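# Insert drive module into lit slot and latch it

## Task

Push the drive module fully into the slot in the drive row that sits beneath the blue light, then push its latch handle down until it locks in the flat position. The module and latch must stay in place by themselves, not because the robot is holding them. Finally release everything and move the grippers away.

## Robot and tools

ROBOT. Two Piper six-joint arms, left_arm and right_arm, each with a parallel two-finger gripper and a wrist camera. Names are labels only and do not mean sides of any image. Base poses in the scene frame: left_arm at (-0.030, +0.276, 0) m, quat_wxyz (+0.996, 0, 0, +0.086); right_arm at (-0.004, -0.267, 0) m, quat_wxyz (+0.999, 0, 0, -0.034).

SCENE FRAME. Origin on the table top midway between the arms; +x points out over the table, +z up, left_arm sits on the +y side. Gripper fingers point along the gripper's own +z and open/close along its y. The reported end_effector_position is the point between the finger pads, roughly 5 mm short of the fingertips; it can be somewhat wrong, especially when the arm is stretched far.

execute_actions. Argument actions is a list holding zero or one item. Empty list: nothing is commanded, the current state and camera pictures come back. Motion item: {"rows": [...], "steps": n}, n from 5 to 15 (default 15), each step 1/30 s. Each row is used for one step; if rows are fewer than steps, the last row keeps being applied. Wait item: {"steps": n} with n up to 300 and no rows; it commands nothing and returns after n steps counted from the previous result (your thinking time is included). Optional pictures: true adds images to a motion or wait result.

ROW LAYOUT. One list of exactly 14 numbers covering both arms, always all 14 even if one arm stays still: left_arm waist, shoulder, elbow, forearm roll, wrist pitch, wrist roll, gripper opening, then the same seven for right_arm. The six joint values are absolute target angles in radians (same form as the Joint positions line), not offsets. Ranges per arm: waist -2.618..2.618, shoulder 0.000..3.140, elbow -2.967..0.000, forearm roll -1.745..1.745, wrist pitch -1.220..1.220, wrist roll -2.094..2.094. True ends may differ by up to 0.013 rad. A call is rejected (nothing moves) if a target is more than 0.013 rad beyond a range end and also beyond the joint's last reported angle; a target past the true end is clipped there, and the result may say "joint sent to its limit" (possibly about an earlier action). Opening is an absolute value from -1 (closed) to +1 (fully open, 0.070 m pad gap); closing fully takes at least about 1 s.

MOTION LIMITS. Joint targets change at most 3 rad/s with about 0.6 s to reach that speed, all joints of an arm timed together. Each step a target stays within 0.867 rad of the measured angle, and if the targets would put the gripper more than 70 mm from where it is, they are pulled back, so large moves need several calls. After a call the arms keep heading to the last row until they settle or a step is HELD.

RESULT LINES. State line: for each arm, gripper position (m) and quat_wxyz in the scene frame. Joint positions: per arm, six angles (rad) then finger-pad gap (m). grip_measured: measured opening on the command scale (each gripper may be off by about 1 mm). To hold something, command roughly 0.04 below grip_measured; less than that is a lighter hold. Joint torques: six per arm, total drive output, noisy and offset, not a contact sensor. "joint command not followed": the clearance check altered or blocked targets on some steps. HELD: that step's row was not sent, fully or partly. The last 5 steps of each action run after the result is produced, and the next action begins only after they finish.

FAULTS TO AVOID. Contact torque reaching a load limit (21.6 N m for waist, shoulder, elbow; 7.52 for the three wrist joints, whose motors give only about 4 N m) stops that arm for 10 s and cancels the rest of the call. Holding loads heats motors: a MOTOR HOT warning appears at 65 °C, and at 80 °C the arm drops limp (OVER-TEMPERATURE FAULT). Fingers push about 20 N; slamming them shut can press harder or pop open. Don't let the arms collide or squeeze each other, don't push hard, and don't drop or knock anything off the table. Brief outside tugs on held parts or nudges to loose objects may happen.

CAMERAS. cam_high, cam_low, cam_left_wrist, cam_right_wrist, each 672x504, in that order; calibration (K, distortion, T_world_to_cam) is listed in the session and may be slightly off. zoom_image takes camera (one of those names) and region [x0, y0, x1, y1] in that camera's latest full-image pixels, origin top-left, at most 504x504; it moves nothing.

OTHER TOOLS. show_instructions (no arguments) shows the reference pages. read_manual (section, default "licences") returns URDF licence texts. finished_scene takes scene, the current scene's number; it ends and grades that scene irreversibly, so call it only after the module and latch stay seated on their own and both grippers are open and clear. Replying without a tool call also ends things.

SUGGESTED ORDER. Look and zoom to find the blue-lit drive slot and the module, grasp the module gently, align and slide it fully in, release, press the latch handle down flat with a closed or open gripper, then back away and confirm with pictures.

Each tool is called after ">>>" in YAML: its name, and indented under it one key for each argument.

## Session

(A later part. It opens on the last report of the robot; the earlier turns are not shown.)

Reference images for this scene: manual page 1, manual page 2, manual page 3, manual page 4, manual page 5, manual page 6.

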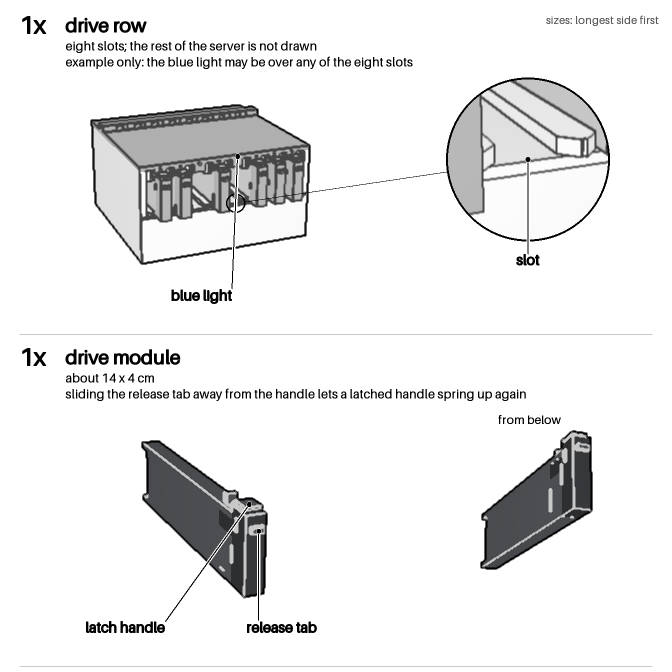

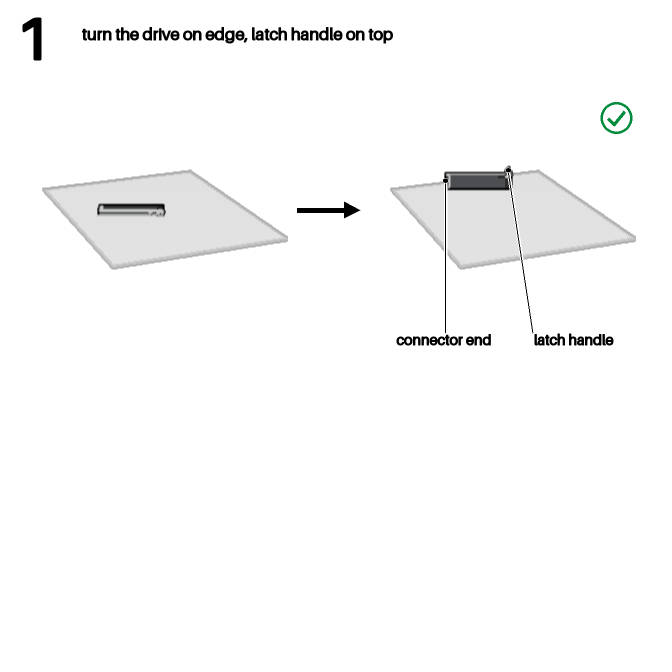

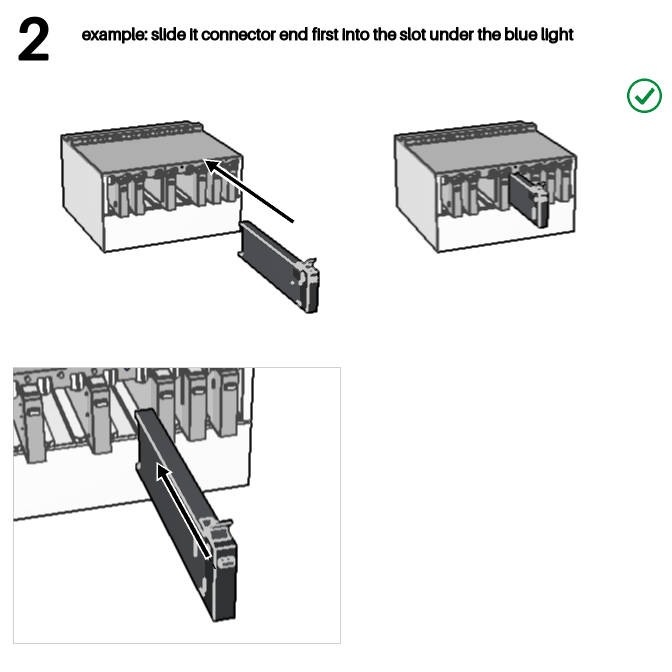

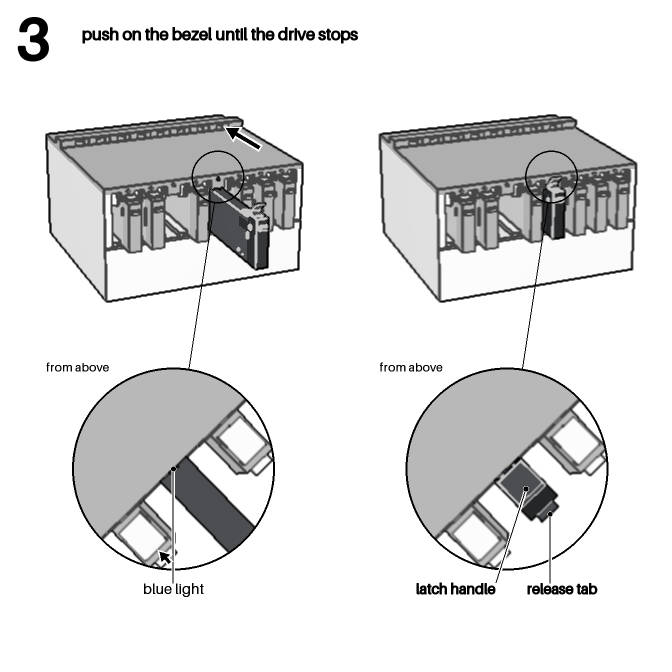

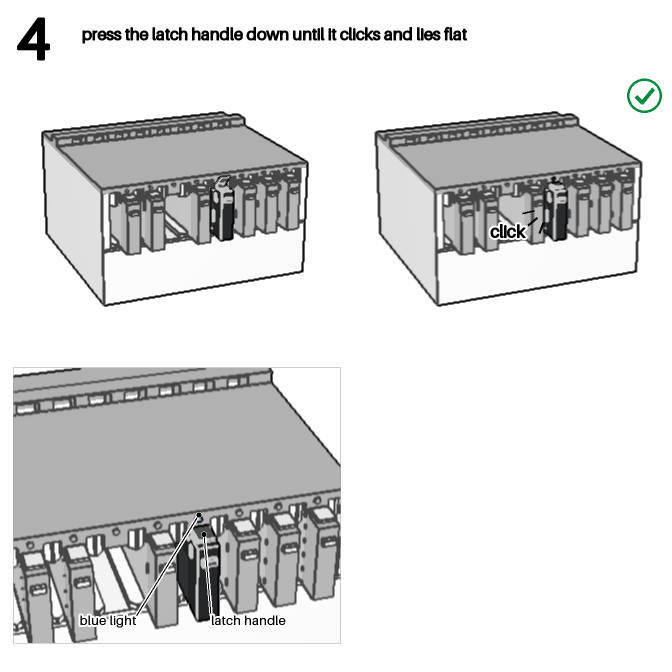

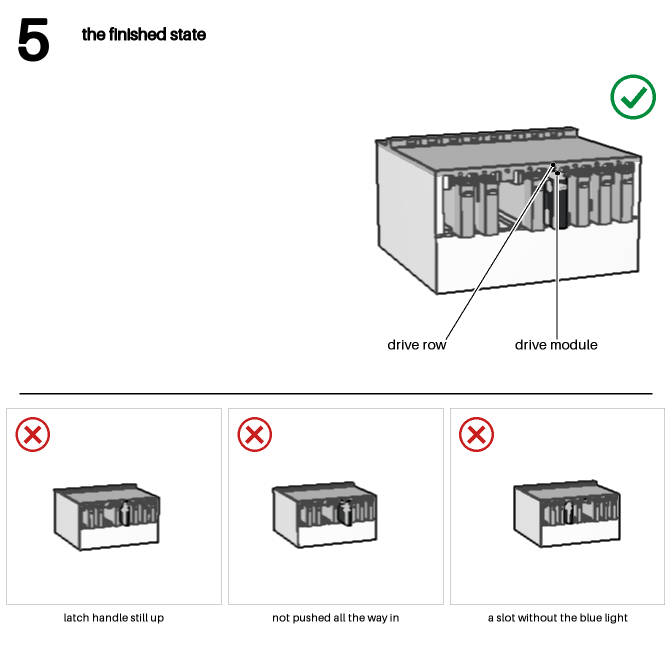

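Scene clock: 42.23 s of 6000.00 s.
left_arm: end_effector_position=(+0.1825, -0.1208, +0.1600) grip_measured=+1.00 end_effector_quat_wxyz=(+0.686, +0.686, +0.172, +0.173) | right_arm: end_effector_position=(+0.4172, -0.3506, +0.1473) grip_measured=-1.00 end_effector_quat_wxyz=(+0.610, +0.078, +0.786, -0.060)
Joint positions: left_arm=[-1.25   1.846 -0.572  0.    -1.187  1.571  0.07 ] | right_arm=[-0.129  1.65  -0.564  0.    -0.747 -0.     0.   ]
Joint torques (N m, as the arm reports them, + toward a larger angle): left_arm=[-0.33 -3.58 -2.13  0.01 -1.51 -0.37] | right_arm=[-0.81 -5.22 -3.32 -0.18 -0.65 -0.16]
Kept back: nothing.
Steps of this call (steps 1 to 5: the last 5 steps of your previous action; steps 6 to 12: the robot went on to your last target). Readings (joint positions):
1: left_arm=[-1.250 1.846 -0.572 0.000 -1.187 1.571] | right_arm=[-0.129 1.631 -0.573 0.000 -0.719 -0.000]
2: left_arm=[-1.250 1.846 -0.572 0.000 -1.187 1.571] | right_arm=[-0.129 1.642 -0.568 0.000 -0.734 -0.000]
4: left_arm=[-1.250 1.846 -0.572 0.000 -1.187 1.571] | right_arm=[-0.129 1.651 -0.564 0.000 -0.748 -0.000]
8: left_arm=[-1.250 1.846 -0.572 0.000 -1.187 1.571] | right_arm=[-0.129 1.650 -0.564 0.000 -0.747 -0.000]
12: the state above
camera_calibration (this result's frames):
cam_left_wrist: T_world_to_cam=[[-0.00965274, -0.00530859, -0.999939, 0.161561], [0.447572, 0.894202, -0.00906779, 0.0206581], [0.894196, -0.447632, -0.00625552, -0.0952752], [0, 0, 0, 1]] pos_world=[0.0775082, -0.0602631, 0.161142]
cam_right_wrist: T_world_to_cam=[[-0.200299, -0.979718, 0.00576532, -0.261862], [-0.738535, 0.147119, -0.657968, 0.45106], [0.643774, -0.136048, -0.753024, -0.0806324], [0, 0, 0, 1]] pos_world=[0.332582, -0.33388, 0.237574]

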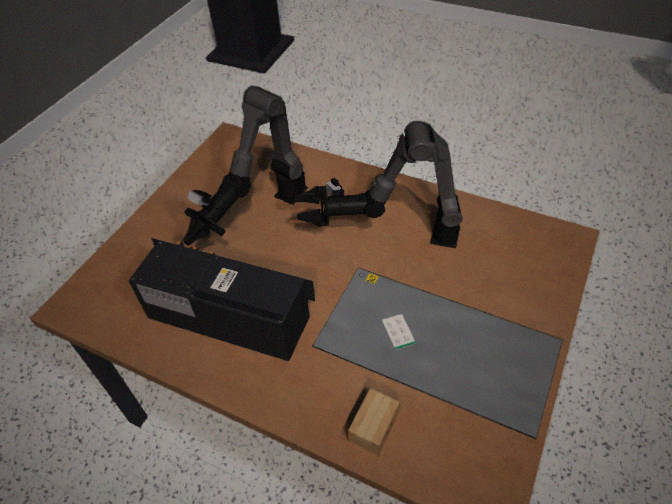

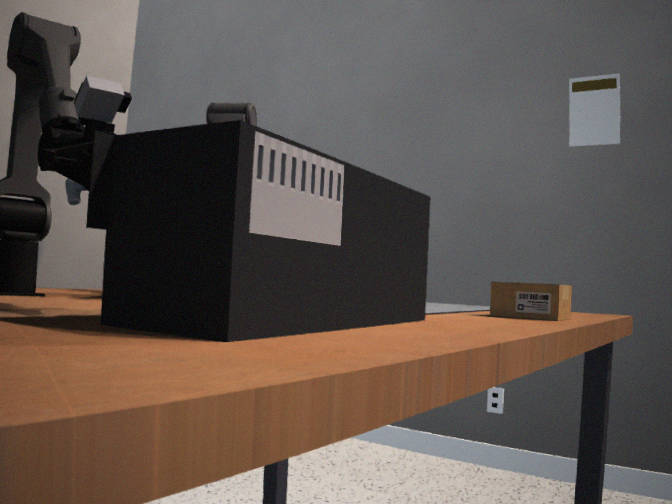

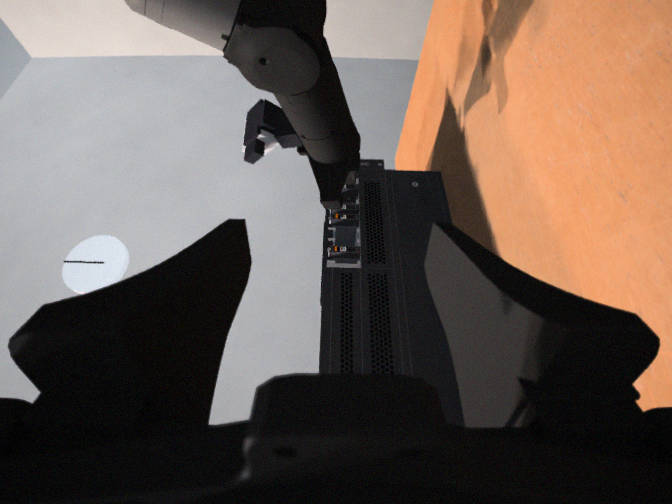

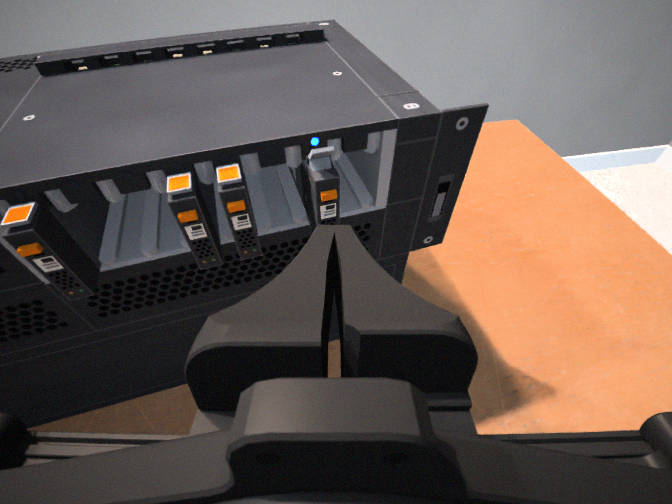

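>>> execute_actions:
  actions:
    - {"rows":[[-1.25,1.846,-0.572,0,-1.187,1.571,1,-0.124,1.6955,-0.632,0,-0.7264,0,-1]],"steps":15}

>>> execute_actions:
  actions:
    - {"steps":12}
  pictures: true

Scene clock: 42.77 s of 6000.00 s.
left_arm: end_effector_position=(+0.1825, -0.1208, +0.1600) grip_measured=+1.00 end_effector_quat_wxyz=(+0.686, +0.686, +0.172, +0.173) | right_arm: end_effector_position=(+0.4333, -0.3523, +0.1488) grip_measured=-1.00 end_effector_quat_wxyz=(+0.611, +0.076, +0.786, -0.059)
Joint positions: left_arm=[-1.25   1.846 -0.572  0.    -1.187  1.571  0.07 ] | right_arm=[-0.126  1.691 -0.628 -0.    -0.726 -0.     0.   ]
Joint torques (N m, as the arm reports them, + toward a larger angle): left_arm=[-0.32 -3.54 -2.17  0.02 -1.48 -0.37] | right_arm=[ 2.22 -2.17 -6.36 -0.19 -0.66 -0.16]
Steps of this call (steps 1 to 6: the robot went on to your last target; steps 7 to 16: the first 10 steps of this action). Readings (joint positions):
7: left_arm=[-1.250 1.846 -0.572 0.000 -1.187 1.571] | right_arm=[-0.129 1.649 -0.564 0.000 -0.747 -0.000]
8: left_arm=[-1.250 1.846 -0.572 0.000 -1.187 1.571] | right_arm=[-0.129 1.650 -0.567 0.000 -0.746 -0.000]
10: left_arm=[-1.250 1.846 -0.572 0.000 -1.187 1.571] | right_arm=[-0.128 1.666 -0.592 0.000 -0.738 -0.000]
14: left_arm=[-1.250 1.846 -0.572 0.000 -1.187 1.571] | right_arm=[-0.126 1.691 -0.628 -0.000 -0.726 -0.000]
16: the state above

Scene clock: 43.17 s of 6000.00 s.
left_arm: end_effector_position=(+0.1825, -0.1208, +0.1600) grip_measured=+1.00 end_effector_quat_wxyz=(+0.686, +0.686, +0.172, +0.173) | right_arm: end_effector_position=(+0.4336, -0.3522, +0.1487) grip_measured=-1.00 end_effector_quat_wxyz=(+0.611, +0.076, +0.786, -0.059)
Joint positions: left_arm=[-1.25   1.846 -0.572  0.    -1.187  1.571  0.07 ] | right_arm=[-0.125  1.692 -0.629  0.001 -0.727 -0.     0.   ]
Joint torques (N m, as the arm reports them, + toward a larger angle): left_arm=[-0.36 -3.46 -2.13  0.03 -1.49 -0.38] | right_arm=[ 3.66  0.24 -8.63 -0.55 -0.55 -0.16]
Kept back: nothing.
Steps of this call (steps 1 to 5: the last 5 steps of your previous action; steps 6 to 12: the robot went on to your last target). Readings (joint positions):
1: left_arm=[-1.250 1.846 -0.572 0.000 -1.187 1.571] | right_arm=[-0.126 1.691 -0.628 0.000 -0.726 -0.000]
2: left_arm=[-1.250 1.846 -0.572 0.000 -1.187 1.571] | right_arm=[-0.125 1.691 -0.628 0.000 -0.726 -0.000]
4: left_arm=[-1.250 1.846 -0.572 0.000 -1.187 1.571] | right_arm=[-0.125 1.691 -0.628 0.001 -0.726 -0.000]
8: left_arm=[-1.250 1.846 -0.572 0.000 -1.187 1.571] | right_arm=[-0.125 1.691 -0.629 0.001 -0.727 -0.000]
12: the state above
camera_calibration (this result's frames):
cam_left_wrist: T_world_to_cam=[[-0.00965273, -0.00530855, -0.999939, 0.161561], [0.447572, 0.894202, -0.00906775, 0.020658], [0.894196, -0.447632, -0.00625554, -0.0952752], [0, 0, 0, 1]] pos_world=[0.0775082, -0.060263, 0.161142]
cam_right_wrist: T_world_to_cam=[[-0.197112, -0.980367, 0.00518076, -0.261624], [-0.7372, 0.144733, -0.659991, 0.463149], [0.646284, -0.133911, -0.751255, -0.0909629], [0, 0, 0, 1]] pos_world=[0.348652, -0.335702, 0.238693]

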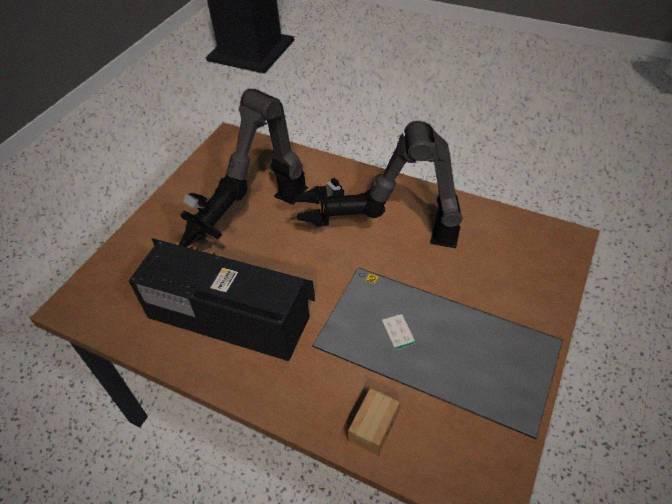

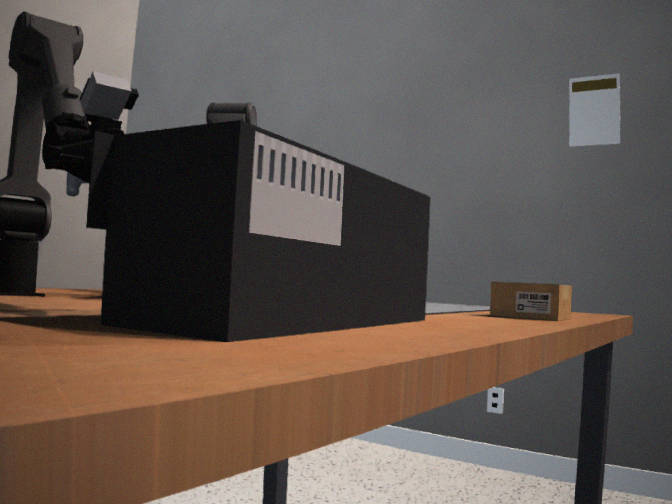

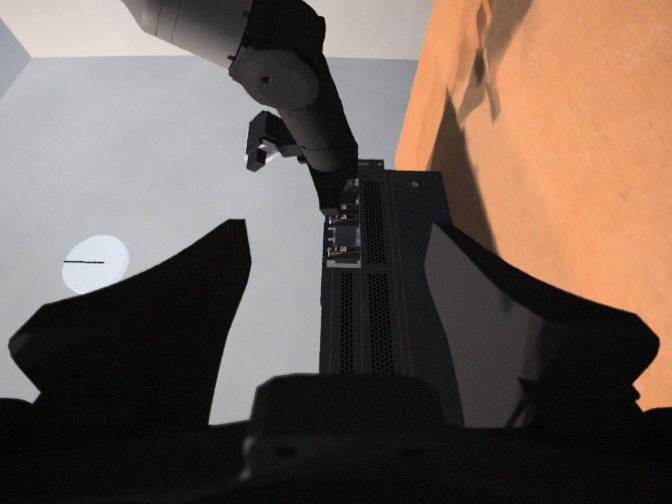

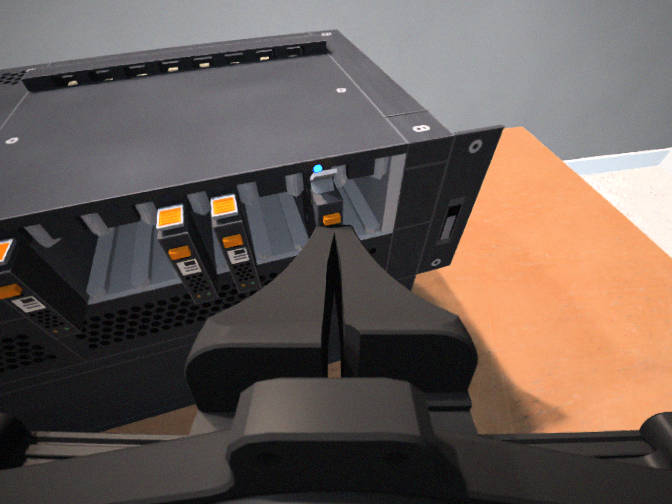

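>>> execute_actions:
  actions:
    - {"rows":[[-1.25,1.846,-0.572,0,-1.187,1.571,1,-0.124,1.6488,-0.5648,0,-0.7468,0,-1]],"steps":12}

>>> execute_actions:
  actions:
    - {"rows":[[-1.25,1.846,-0.572,0,-1.187,1.571,1,-0.118,1.4724,-0.6446,0,-0.4906,0,-1]],"steps":15}

>>> execute_actions:
  actions:
    - {"steps":6}

>>> execute_actions:
  actions:
    - {"rows":[[-1.25,1.846,-0.572,0,-1.187,1.571,1,-0.118,1.5715,-0.7561,0,-0.4782,0,-1]],"steps":15}

>>> execute_actions:
  actions:
    - {"rows":[[-1.25,1.846,-0.572,0,-1.187,1.571,1,-0.118,1.6237,-0.7175,0,-0.569,0,-1]],"steps":15}

>>> execute_actions:
  actions:
    - {"steps":10}
  pictures: true

>>> zoom_image:
  camera: "cam_left_wrist"
  region: [270, 110, 400, 240]

Scene clock: 43.73 s of 6000.00 s.
left_arm: end_effector_position=(+0.1825, -0.1208, +0.1600) grip_measured=+1.00 end_effector_quat_wxyz=(+0.686, +0.686, +0.172, +0.173) | right_arm: end_effector_position=(+0.4209, -0.3470, +0.1462) grip_measured=-1.00 end_effector_quat_wxyz=(+0.609, +0.072, +0.788, -0.057)
Joint positions: left_arm=[-1.25   1.846 -0.572  0.    -1.187  1.571  0.07 ] | right_arm=[-0.12   1.66  -0.575 -0.003 -0.745 -0.     0.   ]
Joint torques (N m, as the arm reports them, + toward a larger angle): left_arm=[-0.37 -3.57 -2.24  0.02 -1.49 -0.37] | right_arm=[-0.37 -4.71 -3.68 -0.01 -0.89 -0.14]
Steps of this call (steps 1 to 10: the robot went on to your last target; steps 11 to 17: the first 7 steps of this action). Readings (joint positions):
11: left_arm=[-1.250 1.846 -0.572 0.000 -1.187 1.571] | right_arm=[-0.125 1.693 -0.630 0.001 -0.727 -0.000]
12: left_arm=[-1.250 1.846 -0.572 0.000 -1.187 1.571] | right_arm=[-0.125 1.692 -0.629 0.001 -0.728 -0.000]
14: left_arm=[-1.250 1.846 -0.572 0.000 -1.187 1.571] | right_arm=[-0.122 1.685 -0.616 -0.001 -0.733 -0.000]
17: the state above

Scene clock: 44.23 s of 6000.00 s.
left_arm: end_effector_position=(+0.1825, -0.1208, +0.1600) grip_measured=+1.00 end_effector_quat_wxyz=(+0.686, +0.686, +0.172, +0.173) | right_arm: end_effector_position=(+0.4156, -0.3463, +0.1901) grip_measured=-1.00 end_effector_quat_wxyz=(+0.611, +0.074, +0.786, -0.057)
Joint positions: left_arm=[-1.25   1.846 -0.572  0.    -1.187  1.571  0.07 ] | right_arm=[-0.12   1.506 -0.63  -0.    -0.539 -0.     0.   ]
Joint torques (N m, as the arm reports them, + toward a larger angle): left_arm=[-0.36 -3.54 -2.23  0.01 -1.48 -0.38] | right_arm=[ 0.5  -3.53 -3.42  0.19 -0.97 -0.16]
Steps of this call (steps 1 to 5: the last 5 steps of your previous action; steps 6 to 15: the first 10 steps of this action). Readings (joint positions):
6: left_arm=[-1.250 1.846 -0.572 0.000 -1.187 1.571] | right_arm=[-0.122 1.654 -0.569 -0.002 -0.746 -0.000]
7: left_arm=[-1.250 1.846 -0.572 0.000 -1.187 1.571] | right_arm=[-0.123 1.651 -0.568 -0.002 -0.744 -0.000]
9: left_arm=[-1.250 1.846 -0.572 0.000 -1.187 1.571] | right_arm=[-0.123 1.633 -0.572 -0.001 -0.720 -0.000]
13: left_arm=[-1.250 1.846 -0.572 0.000 -1.187 1.571] | right_arm=[-0.121 1.551 -0.609 -0.000 -0.601 -0.000]
15: the state above

Scene clock: 44.43 s of 6000.00 s.
left_arm: end_effector_position=(+0.1825, -0.1208, +0.1600) grip_measured=+1.00 end_effector_quat_wxyz=(+0.686, +0.686, +0.172, +0.173) | right_arm: end_effector_position=(+0.4138, -0.3452, +0.2009) grip_measured=-1.00 end_effector_quat_wxyz=(+0.612, +0.073, +0.786, -0.057)
Joint positions: left_arm=[-1.25   1.846 -0.572  0.    -1.187  1.571  0.07 ] | right_arm=[-0.118  1.47  -0.645 -0.    -0.49  -0.     0.   ]
Joint torques (N m, as the arm reports them, + toward a larger angle): left_arm=[-0.42 -3.48 -2.12  0.03 -1.49 -0.37] | right_arm=[ 0.3  -3.63 -3.68  0.17 -0.95 -0.16]
Kept back: nothing.
Steps of this call (steps 1 to 5: the last 5 steps of your previous action; step 6: the robot went on to your last target). Readings (joint positions):
1: left_arm=[-1.250 1.846 -0.572 0.000 -1.187 1.571] | right_arm=[-0.119 1.490 -0.637 -0.000 -0.519 -0.000]
2: left_arm=[-1.250 1.846 -0.572 0.000 -1.187 1.571] | right_arm=[-0.119 1.479 -0.641 -0.000 -0.503 -0.000]
4: left_arm=[-1.250 1.846 -0.572 0.000 -1.187 1.571] | right_arm=[-0.118 1.470 -0.645 -0.000 -0.489 -0.000]
6: the state above

Scene clock: 44.77 s of 6000.00 s.
left_arm: end_effector_position=(+0.1825, -0.1208, +0.1600) grip_measured=+1.00 end_effector_quat_wxyz=(+0.686, +0.686, +0.172, +0.173) | right_arm: end_effector_position=(+0.4441, -0.3509, +0.1997) grip_measured=-1.00 end_effector_quat_wxyz=(+0.611, +0.073, +0.786, -0.057)
Joint positions: left_arm=[-1.25   1.846 -0.572  0.    -1.187  1.571  0.07 ] | right_arm=[-0.118  1.575 -0.759 -0.    -0.479 -0.     0.   ]
Joint torques (N m, as the arm reports them, + toward a larger angle): left_arm=[-0.39 -3.53 -2.24  0.   -1.48 -0.37] | right_arm=[ 0.42 -5.49 -3.22  0.19 -0.72 -0.16]
Steps of this call (steps 1 to 10: the first 10 steps of this action). Readings (joint positions):
1: left_arm=[-1.250 1.846 -0.572 0.000 -1.187 1.571] | right_arm=[-0.118 1.471 -0.645 -0.000 -0.490 -0.000]
2: left_arm=[-1.250 1.846 -0.572 0.000 -1.187 1.571] | right_arm=[-0.118 1.473 -0.648 -0.000 -0.490 -0.000]
4: left_arm=[-1.250 1.846 -0.572 0.000 -1.187 1.571] | right_arm=[-0.118 1.496 -0.671 -0.000 -0.489 -0.000]
8: left_arm=[-1.250 1.846 -0.572 0.000 -1.187 1.571] | right_arm=[-0.118 1.567 -0.751 -0.000 -0.480 -0.000]
10: the state above

Scene clock: 45.27 s of 6000.00 s.
left_arm: end_effector_position=(+0.1825, -0.1208, +0.1600) grip_measured=+1.00 end_effector_quat_wxyz=(+0.686, +0.686, +0.172, +0.173) | right_arm: end_effector_position=(+0.4437, -0.3508, +0.1816) grip_measured=-1.00 end_effector_quat_wxyz=(+0.613, +0.073, +0.785, -0.057)
Joint positions: left_arm=[-1.25   1.846 -0.572  0.    -1.187  1.571  0.07 ] | right_arm=[-0.118  1.622 -0.718  0.    -0.573 -0.     0.   ]
Joint torques (N m, as the arm reports them, + toward a larger angle): left_arm=[-0.32 -3.59 -2.21  0.   -1.5  -0.36] | right_arm=[ 0.53 -3.55 -2.05  0.09 -0.2  -0.16]
Steps of this call (steps 1 to 5: the last 5 steps of your previous action; steps 6 to 15: the first 10 steps of this action). Readings (joint positions):
6: left_arm=[-1.250 1.846 -0.572 0.000 -1.187 1.571] | right_arm=[-0.118 1.573 -0.757 -0.000 -0.478 -0.000]
7: left_arm=[-1.250 1.846 -0.572 0.000 -1.187 1.571] | right_arm=[-0.118 1.573 -0.756 -0.000 -0.480 -0.000]
9: left_arm=[-1.250 1.846 -0.572 0.000 -1.187 1.571] | right_arm=[-0.118 1.585 -0.746 -0.000 -0.505 -0.000]
13: left_arm=[-1.250 1.846 -0.572 0.000 -1.187 1.571] | right_arm=[-0.118 1.620 -0.719 0.000 -0.575 -0.000]
15: the state above

Scene clock: 45.60 s of 6000.00 s.
left_arm: end_effector_position=(+0.1825, -0.1208, +0.1600) grip_measured=+1.00 end_effector_quat_wxyz=(+0.686, +0.686, +0.172, +0.173) | right_arm: end_effector_position=(+0.4436, -0.3508, +0.1809) grip_measured=-1.00 end_effector_quat_wxyz=(+0.612, +0.073, +0.785, -0.057)
Joint positions: left_arm=[-1.25   1.846 -0.572  0.    -1.187  1.571  0.07 ] | right_arm=[-0.118  1.622 -0.718  0.    -0.571 -0.     0.   ]
Joint torques (N m, as the arm reports them, + toward a larger angle): left_arm=[-0.27 -3.55 -2.13  0.01 -1.5  -0.37] | right_arm=[ 0.42 -2.98 -1.89 -0.02  0.25 -0.17]
Kept back: nothing.
Steps of this call (steps 1 to 5: the last 5 steps of your previous action; steps 6 to 10: the robot went on to your last target). Readings (joint positions):
1: left_arm=[-1.250 1.846 -0.572 0.000 -1.187 1.571] | right_arm=[-0.118 1.622 -0.718 0.000 -0.571 -0.000]
2: left_arm=[-1.250 1.846 -0.572 0.000 -1.187 1.571] | right_arm=[-0.118 1.622 -0.718 0.000 -0.571 -0.000]
4: left_arm=[-1.250 1.846 -0.572 0.000 -1.187 1.571] | right_arm=[-0.118 1.622 -0.718 0.000 -0.571 -0.000]
8: left_arm=[-1.250 1.846 -0.572 0.000 -1.187 1.571] | right_arm=[-0.118 1.622 -0.718 0.000 -0.571 -0.000]
10: the state above
camera_calibration (this result's frames):
cam_left_wrist: T_world_to_cam=[[-0.00965283, -0.00530861, -0.999939, 0.161561], [0.447572, 0.894202, -0.00906785, 0.0206581], [0.894196, -0.447632, -0.0062556, -0.0952752], [0, 0, 0, 1]] pos_world=[0.0775082, -0.0602631, 0.161142]
cam_right_wrist: T_world_to_cam=[[-0.189803, -0.981807, 0.00548186, -0.26229], [-0.737113, 0.138806, -0.661361, 0.489724], [0.648568, -0.129569, -0.750048, -0.0727823], [0, 0, 0, 1]] pos_world=[0.358403, -0.334925, 0.270732]

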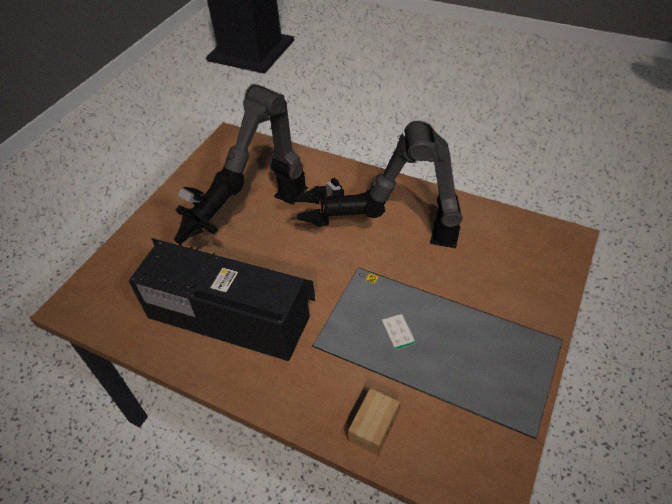

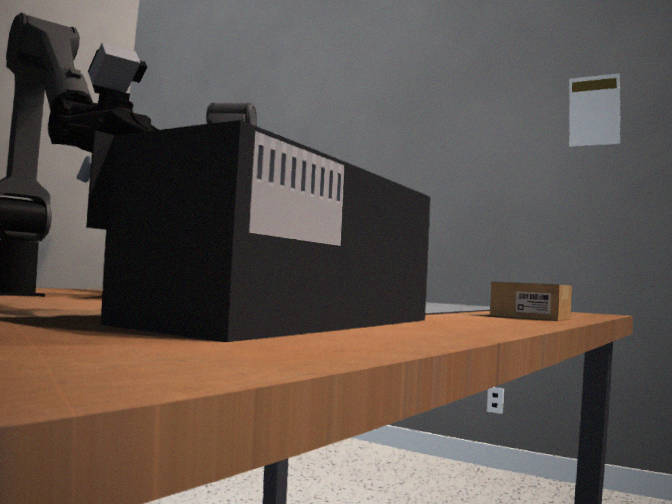

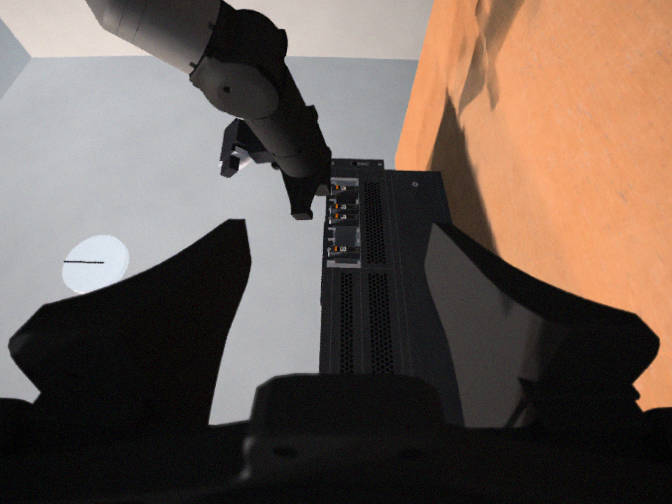

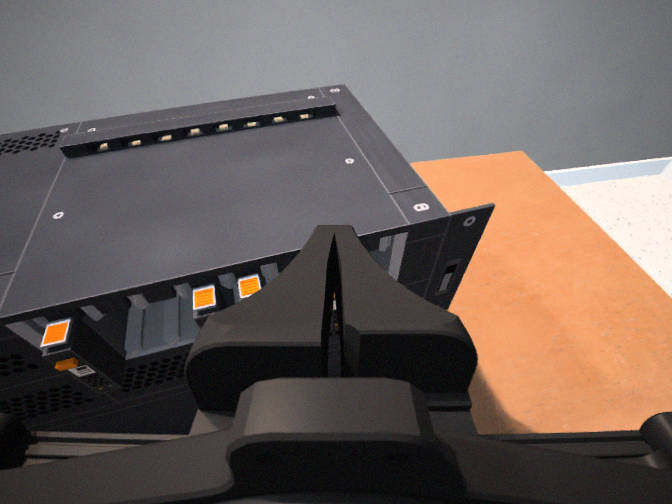

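Region (270, 110, 400, 240) of cam_left_wrist's 672x504 image, scaled by 3.877, with more detail than that image has.

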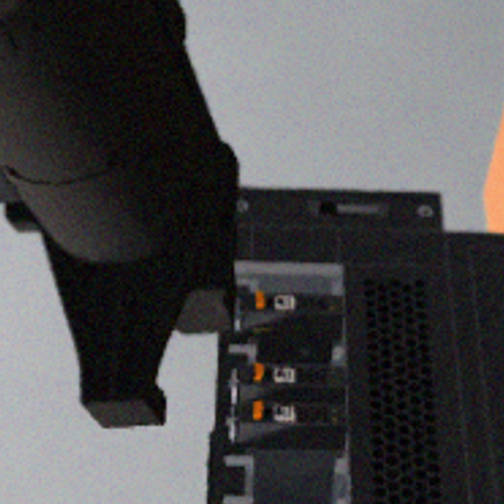

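Progress. A little more down, then retreat.

>>> execute_actions:
  actions:
    - {"rows":[[-1.25,1.846,-0.572,0,-1.187,1.571,1,-0.118,1.631,-0.712,0,-0.582,0,-1]],"steps":15}

>>> execute_actions:
  actions:
    - {"rows":[[-1.25,1.846,-0.572,0,-1.187,1.571,1,-0.118,1.5715,-0.7561,0,-0.4782,0,-1]],"steps":12}

>>> execute_actions:
  actions:
    - {"rows":[[-1.25,1.846,-0.572,0,-1.187,1.571,1,-0.118,1.3,-0.5,0,-0.45,0,-1]],"steps":15}

>>> execute_actions:
  actions:
    - {"steps":12}
  pictures: true

>>> zoom_image:
  camera: "cam_left_wrist"
  region: [270, 110, 400, 240]

Scene clock: 46.27 s of 6000.00 s.
left_arm: end_effector_position=(+0.1825, -0.1208, +0.1600) grip_measured=+1.00 end_effector_quat_wxyz=(+0.686, +0.686, +0.172, +0.173) | right_arm: end_effector_position=(+0.4440, -0.3509, +0.1803) grip_measured=-1.00 end_effector_quat_wxyz=(+0.615, +0.073, +0.783, -0.057)
Joint positions: left_arm=[-1.25   1.846 -0.572  0.    -1.187  1.571  0.07 ] | right_arm=[-0.118  1.628 -0.714  0.    -0.586 -0.     0.   ]
Joint torques (N m, as the arm reports them, + toward a larger angle): left_arm=[-0.39 -3.51 -2.21  0.04 -1.48 -0.38] | right_arm=[ 0.57 -0.25  0.74 -0.2   1.58 -0.14]
Steps of this call (steps 1 to 10: the robot went on to your last target; steps 11 to 20: the first 10 steps of this action). Readings (joint positions):
11: left_arm=[-1.250 1.846 -0.572 0.000 -1.187 1.571] | right_arm=[-0.118 1.623 -0.718 0.000 -0.570 -0.000]
12: left_arm=[-1.250 1.846 -0.572 0.000 -1.187 1.571] | right_arm=[-0.118 1.624 -0.717 0.000 -0.573 -0.000]
14: left_arm=[-1.250 1.846 -0.572 0.000 -1.187 1.571] | right_arm=[-0.118 1.628 -0.715 0.000 -0.587 -0.000]
18: left_arm=[-1.250 1.846 -0.572 0.000 -1.187 1.571] | right_arm=[-0.118 1.628 -0.714 0.000 -0.586 -0.000]
20: the state above

Scene clock: 46.67 s of 6000.00 s.
left_arm: end_effector_position=(+0.1825, -0.1208, +0.1600) grip_measured=+1.00 end_effector_quat_wxyz=(+0.686, +0.686, +0.172, +0.173) | right_arm: end_effector_position=(+0.4412, -0.3503, +0.1847) grip_measured=-1.00 end_effector_quat_wxyz=(+0.596, +0.074, +0.797, -0.055)
Joint positions: left_arm=[-1.25   1.846 -0.572  0.    -1.187  1.571  0.07 ] | right_arm=[-0.118  1.59  -0.741 -0.    -0.475 -0.     0.   ]
Joint torques (N m, as the arm reports them, + toward a larger angle): left_arm=[-0.22 -3.48 -2.26  0.02 -1.49 -0.37] | right_arm=[ 0.34 -4.87 -4.26 -0.2  -1.44 -0.14]
Steps of this call (steps 1 to 5: the last 5 steps of your previous action; steps 6 to 12: the first 7 steps of this action). Readings (joint positions):
6: left_arm=[-1.250 1.846 -0.572 0.000 -1.187 1.571] | right_arm=[-0.118 1.628 -0.714 0.000 -0.586 -0.000]
7: left_arm=[-1.250 1.846 -0.572 0.000 -1.187 1.571] | right_arm=[-0.118 1.628 -0.715 0.000 -0.584 -0.000]
9: left_arm=[-1.250 1.846 -0.572 0.000 -1.187 1.571] | right_arm=[-0.118 1.618 -0.722 -0.000 -0.554 -0.000]
12: the state above

Scene clock: 47.17 s of 6000.00 s.
left_arm: end_effector_position=(+0.1825, -0.1208, +0.1600) grip_measured=+1.00 end_effector_quat_wxyz=(+0.686, +0.686, +0.172, +0.173) | right_arm: end_effector_position=(+0.3850, -0.3397, +0.2018) grip_measured=-1.00 end_effector_quat_wxyz=(+0.607, +0.073, +0.790, -0.056)
Joint positions: left_arm=[-1.25   1.846 -0.572  0.    -1.187  1.571  0.07 ] | right_arm=[-0.118  1.359 -0.555 -0.    -0.456 -0.     0.   ]
Joint torques (N m, as the arm reports them, + toward a larger angle): left_arm=[-0.29 -3.45 -2.2   0.01 -1.47 -0.37] | right_arm=[ 0.48 -2.47 -4.16 -0.17 -0.73 -0.14]
Steps of this call (steps 1 to 5: the last 5 steps of your previous action; steps 6 to 15: the first 10 steps of this action). Readings (joint positions):
6: left_arm=[-1.250 1.846 -0.572 0.000 -1.187 1.571] | right_arm=[-0.118 1.577 -0.752 -0.000 -0.472 -0.000]
7: left_arm=[-1.250 1.846 -0.572 0.000 -1.187 1.571] | right_arm=[-0.118 1.573 -0.751 -0.000 -0.473 -0.000]
9: left_arm=[-1.250 1.846 -0.572 0.000 -1.187 1.571] | right_arm=[-0.118 1.548 -0.731 -0.000 -0.473 -0.000]
13: left_arm=[-1.250 1.846 -0.572 0.000 -1.187 1.571] | right_arm=[-0.118 1.427 -0.619 -0.000 -0.463 -0.000]
15: the state above

Scene clock: 47.57 s of 6000.00 s.
left_arm: end_effector_position=(+0.1825, -0.1208, +0.1600) grip_measured=+1.00 end_effector_quat_wxyz=(+0.686, +0.686, +0.172, +0.173) | right_arm: end_effector_position=(+0.3688, -0.3367, +0.2002) grip_measured=-1.00 end_effector_quat_wxyz=(+0.605, +0.073, +0.790, -0.056)
Joint positions: left_arm=[-1.25   1.846 -0.572  0.    -1.187  1.571  0.07 ] | right_arm=[-0.118  1.299 -0.499 -0.    -0.449 -0.     0.   ]
Joint torques (N m, as the arm reports them, + toward a larger angle): left_arm=[-0.22 -3.59 -2.14  0.03 -1.49 -0.37] | right_arm=[ 0.44 -2.64 -4.49 -0.16 -0.83 -0.15]
Kept back: nothing.
Steps of this call (steps 1 to 5: the last 5 steps of your previous action; steps 6 to 12: the robot went on to your last target). Readings (joint positions):
1: left_arm=[-1.250 1.846 -0.572 0.000 -1.187 1.571] | right_arm=[-0.118 1.334 -0.533 -0.000 -0.453 -0.000]
2: left_arm=[-1.250 1.846 -0.572 0.000 -1.187 1.571] | right_arm=[-0.118 1.317 -0.516 -0.000 -0.451 -0.000]
4: left_arm=[-1.250 1.846 -0.572 0.000 -1.187 1.571] | right_arm=[-0.118 1.298 -0.499 -0.000 -0.450 -0.000]
8: left_arm=[-1.250 1.846 -0.572 0.000 -1.187 1.571] | right_arm=[-0.118 1.298 -0.498 -0.000 -0.449 -0.000]
12: the state above
camera_calibration (this result's frames):
cam_left_wrist: T_world_to_cam=[[-0.0096526, -0.00530872, -0.999939, 0.161561], [0.447572, 0.894202, -0.00906785, 0.0206581], [0.894196, -0.447632, -0.00625534, -0.0952752], [0, 0, 0, 1]] pos_world=[0.0775082, -0.0602631, 0.161142]
cam_right_wrist: T_world_to_cam=[[-0.189394, -0.981884, 0.00587358, -0.263018], [-0.74792, 0.140384, -0.648774, 0.447362], [0.636196, -0.127267, -0.760958, -0.00045837], [0, 0, 0, 1]] pos_world=[0.285069, -0.321114, 0.291433]

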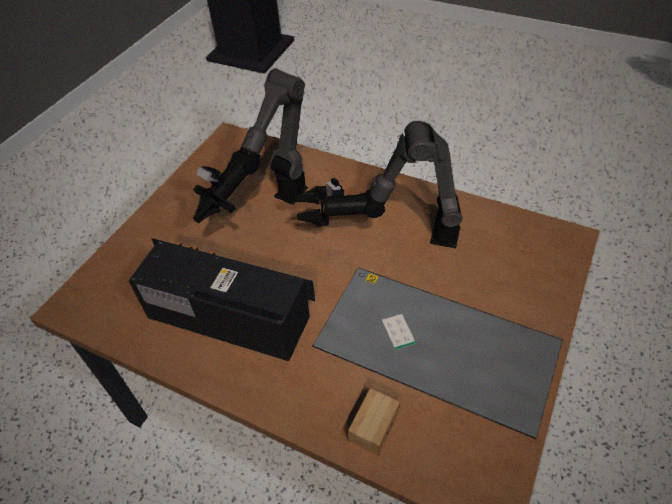

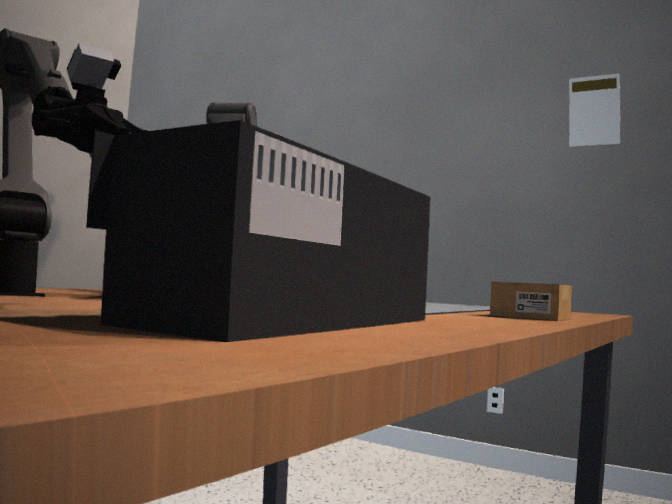

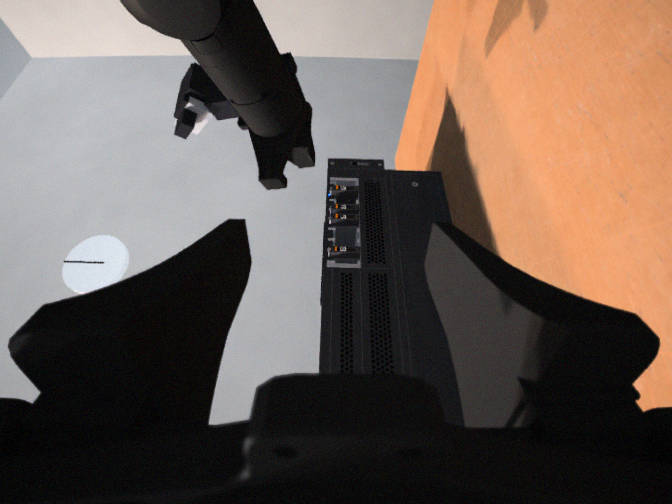

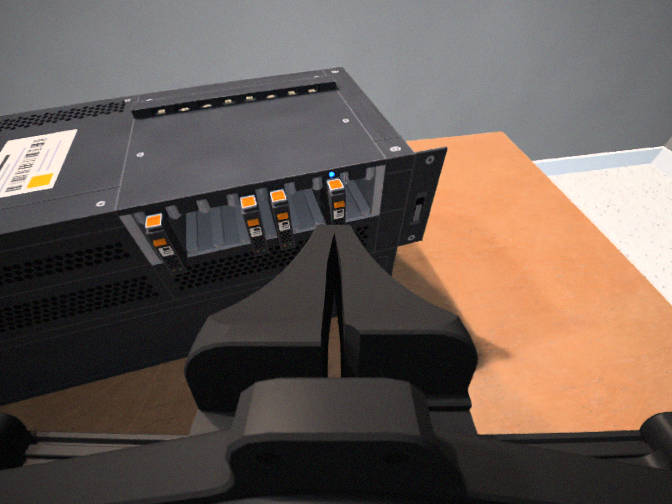

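Region (270, 110, 400, 240) of cam_left_wrist's 672x504 image, scaled by 3.877, with more detail than that image has.

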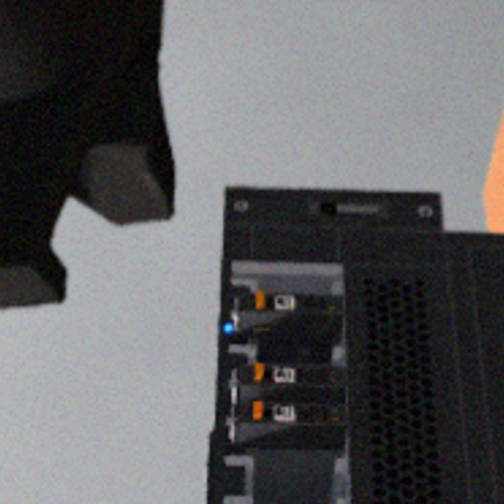

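Latched flat.

>>> finished_scene:
  scene: 2

The scene is finished: the task was done.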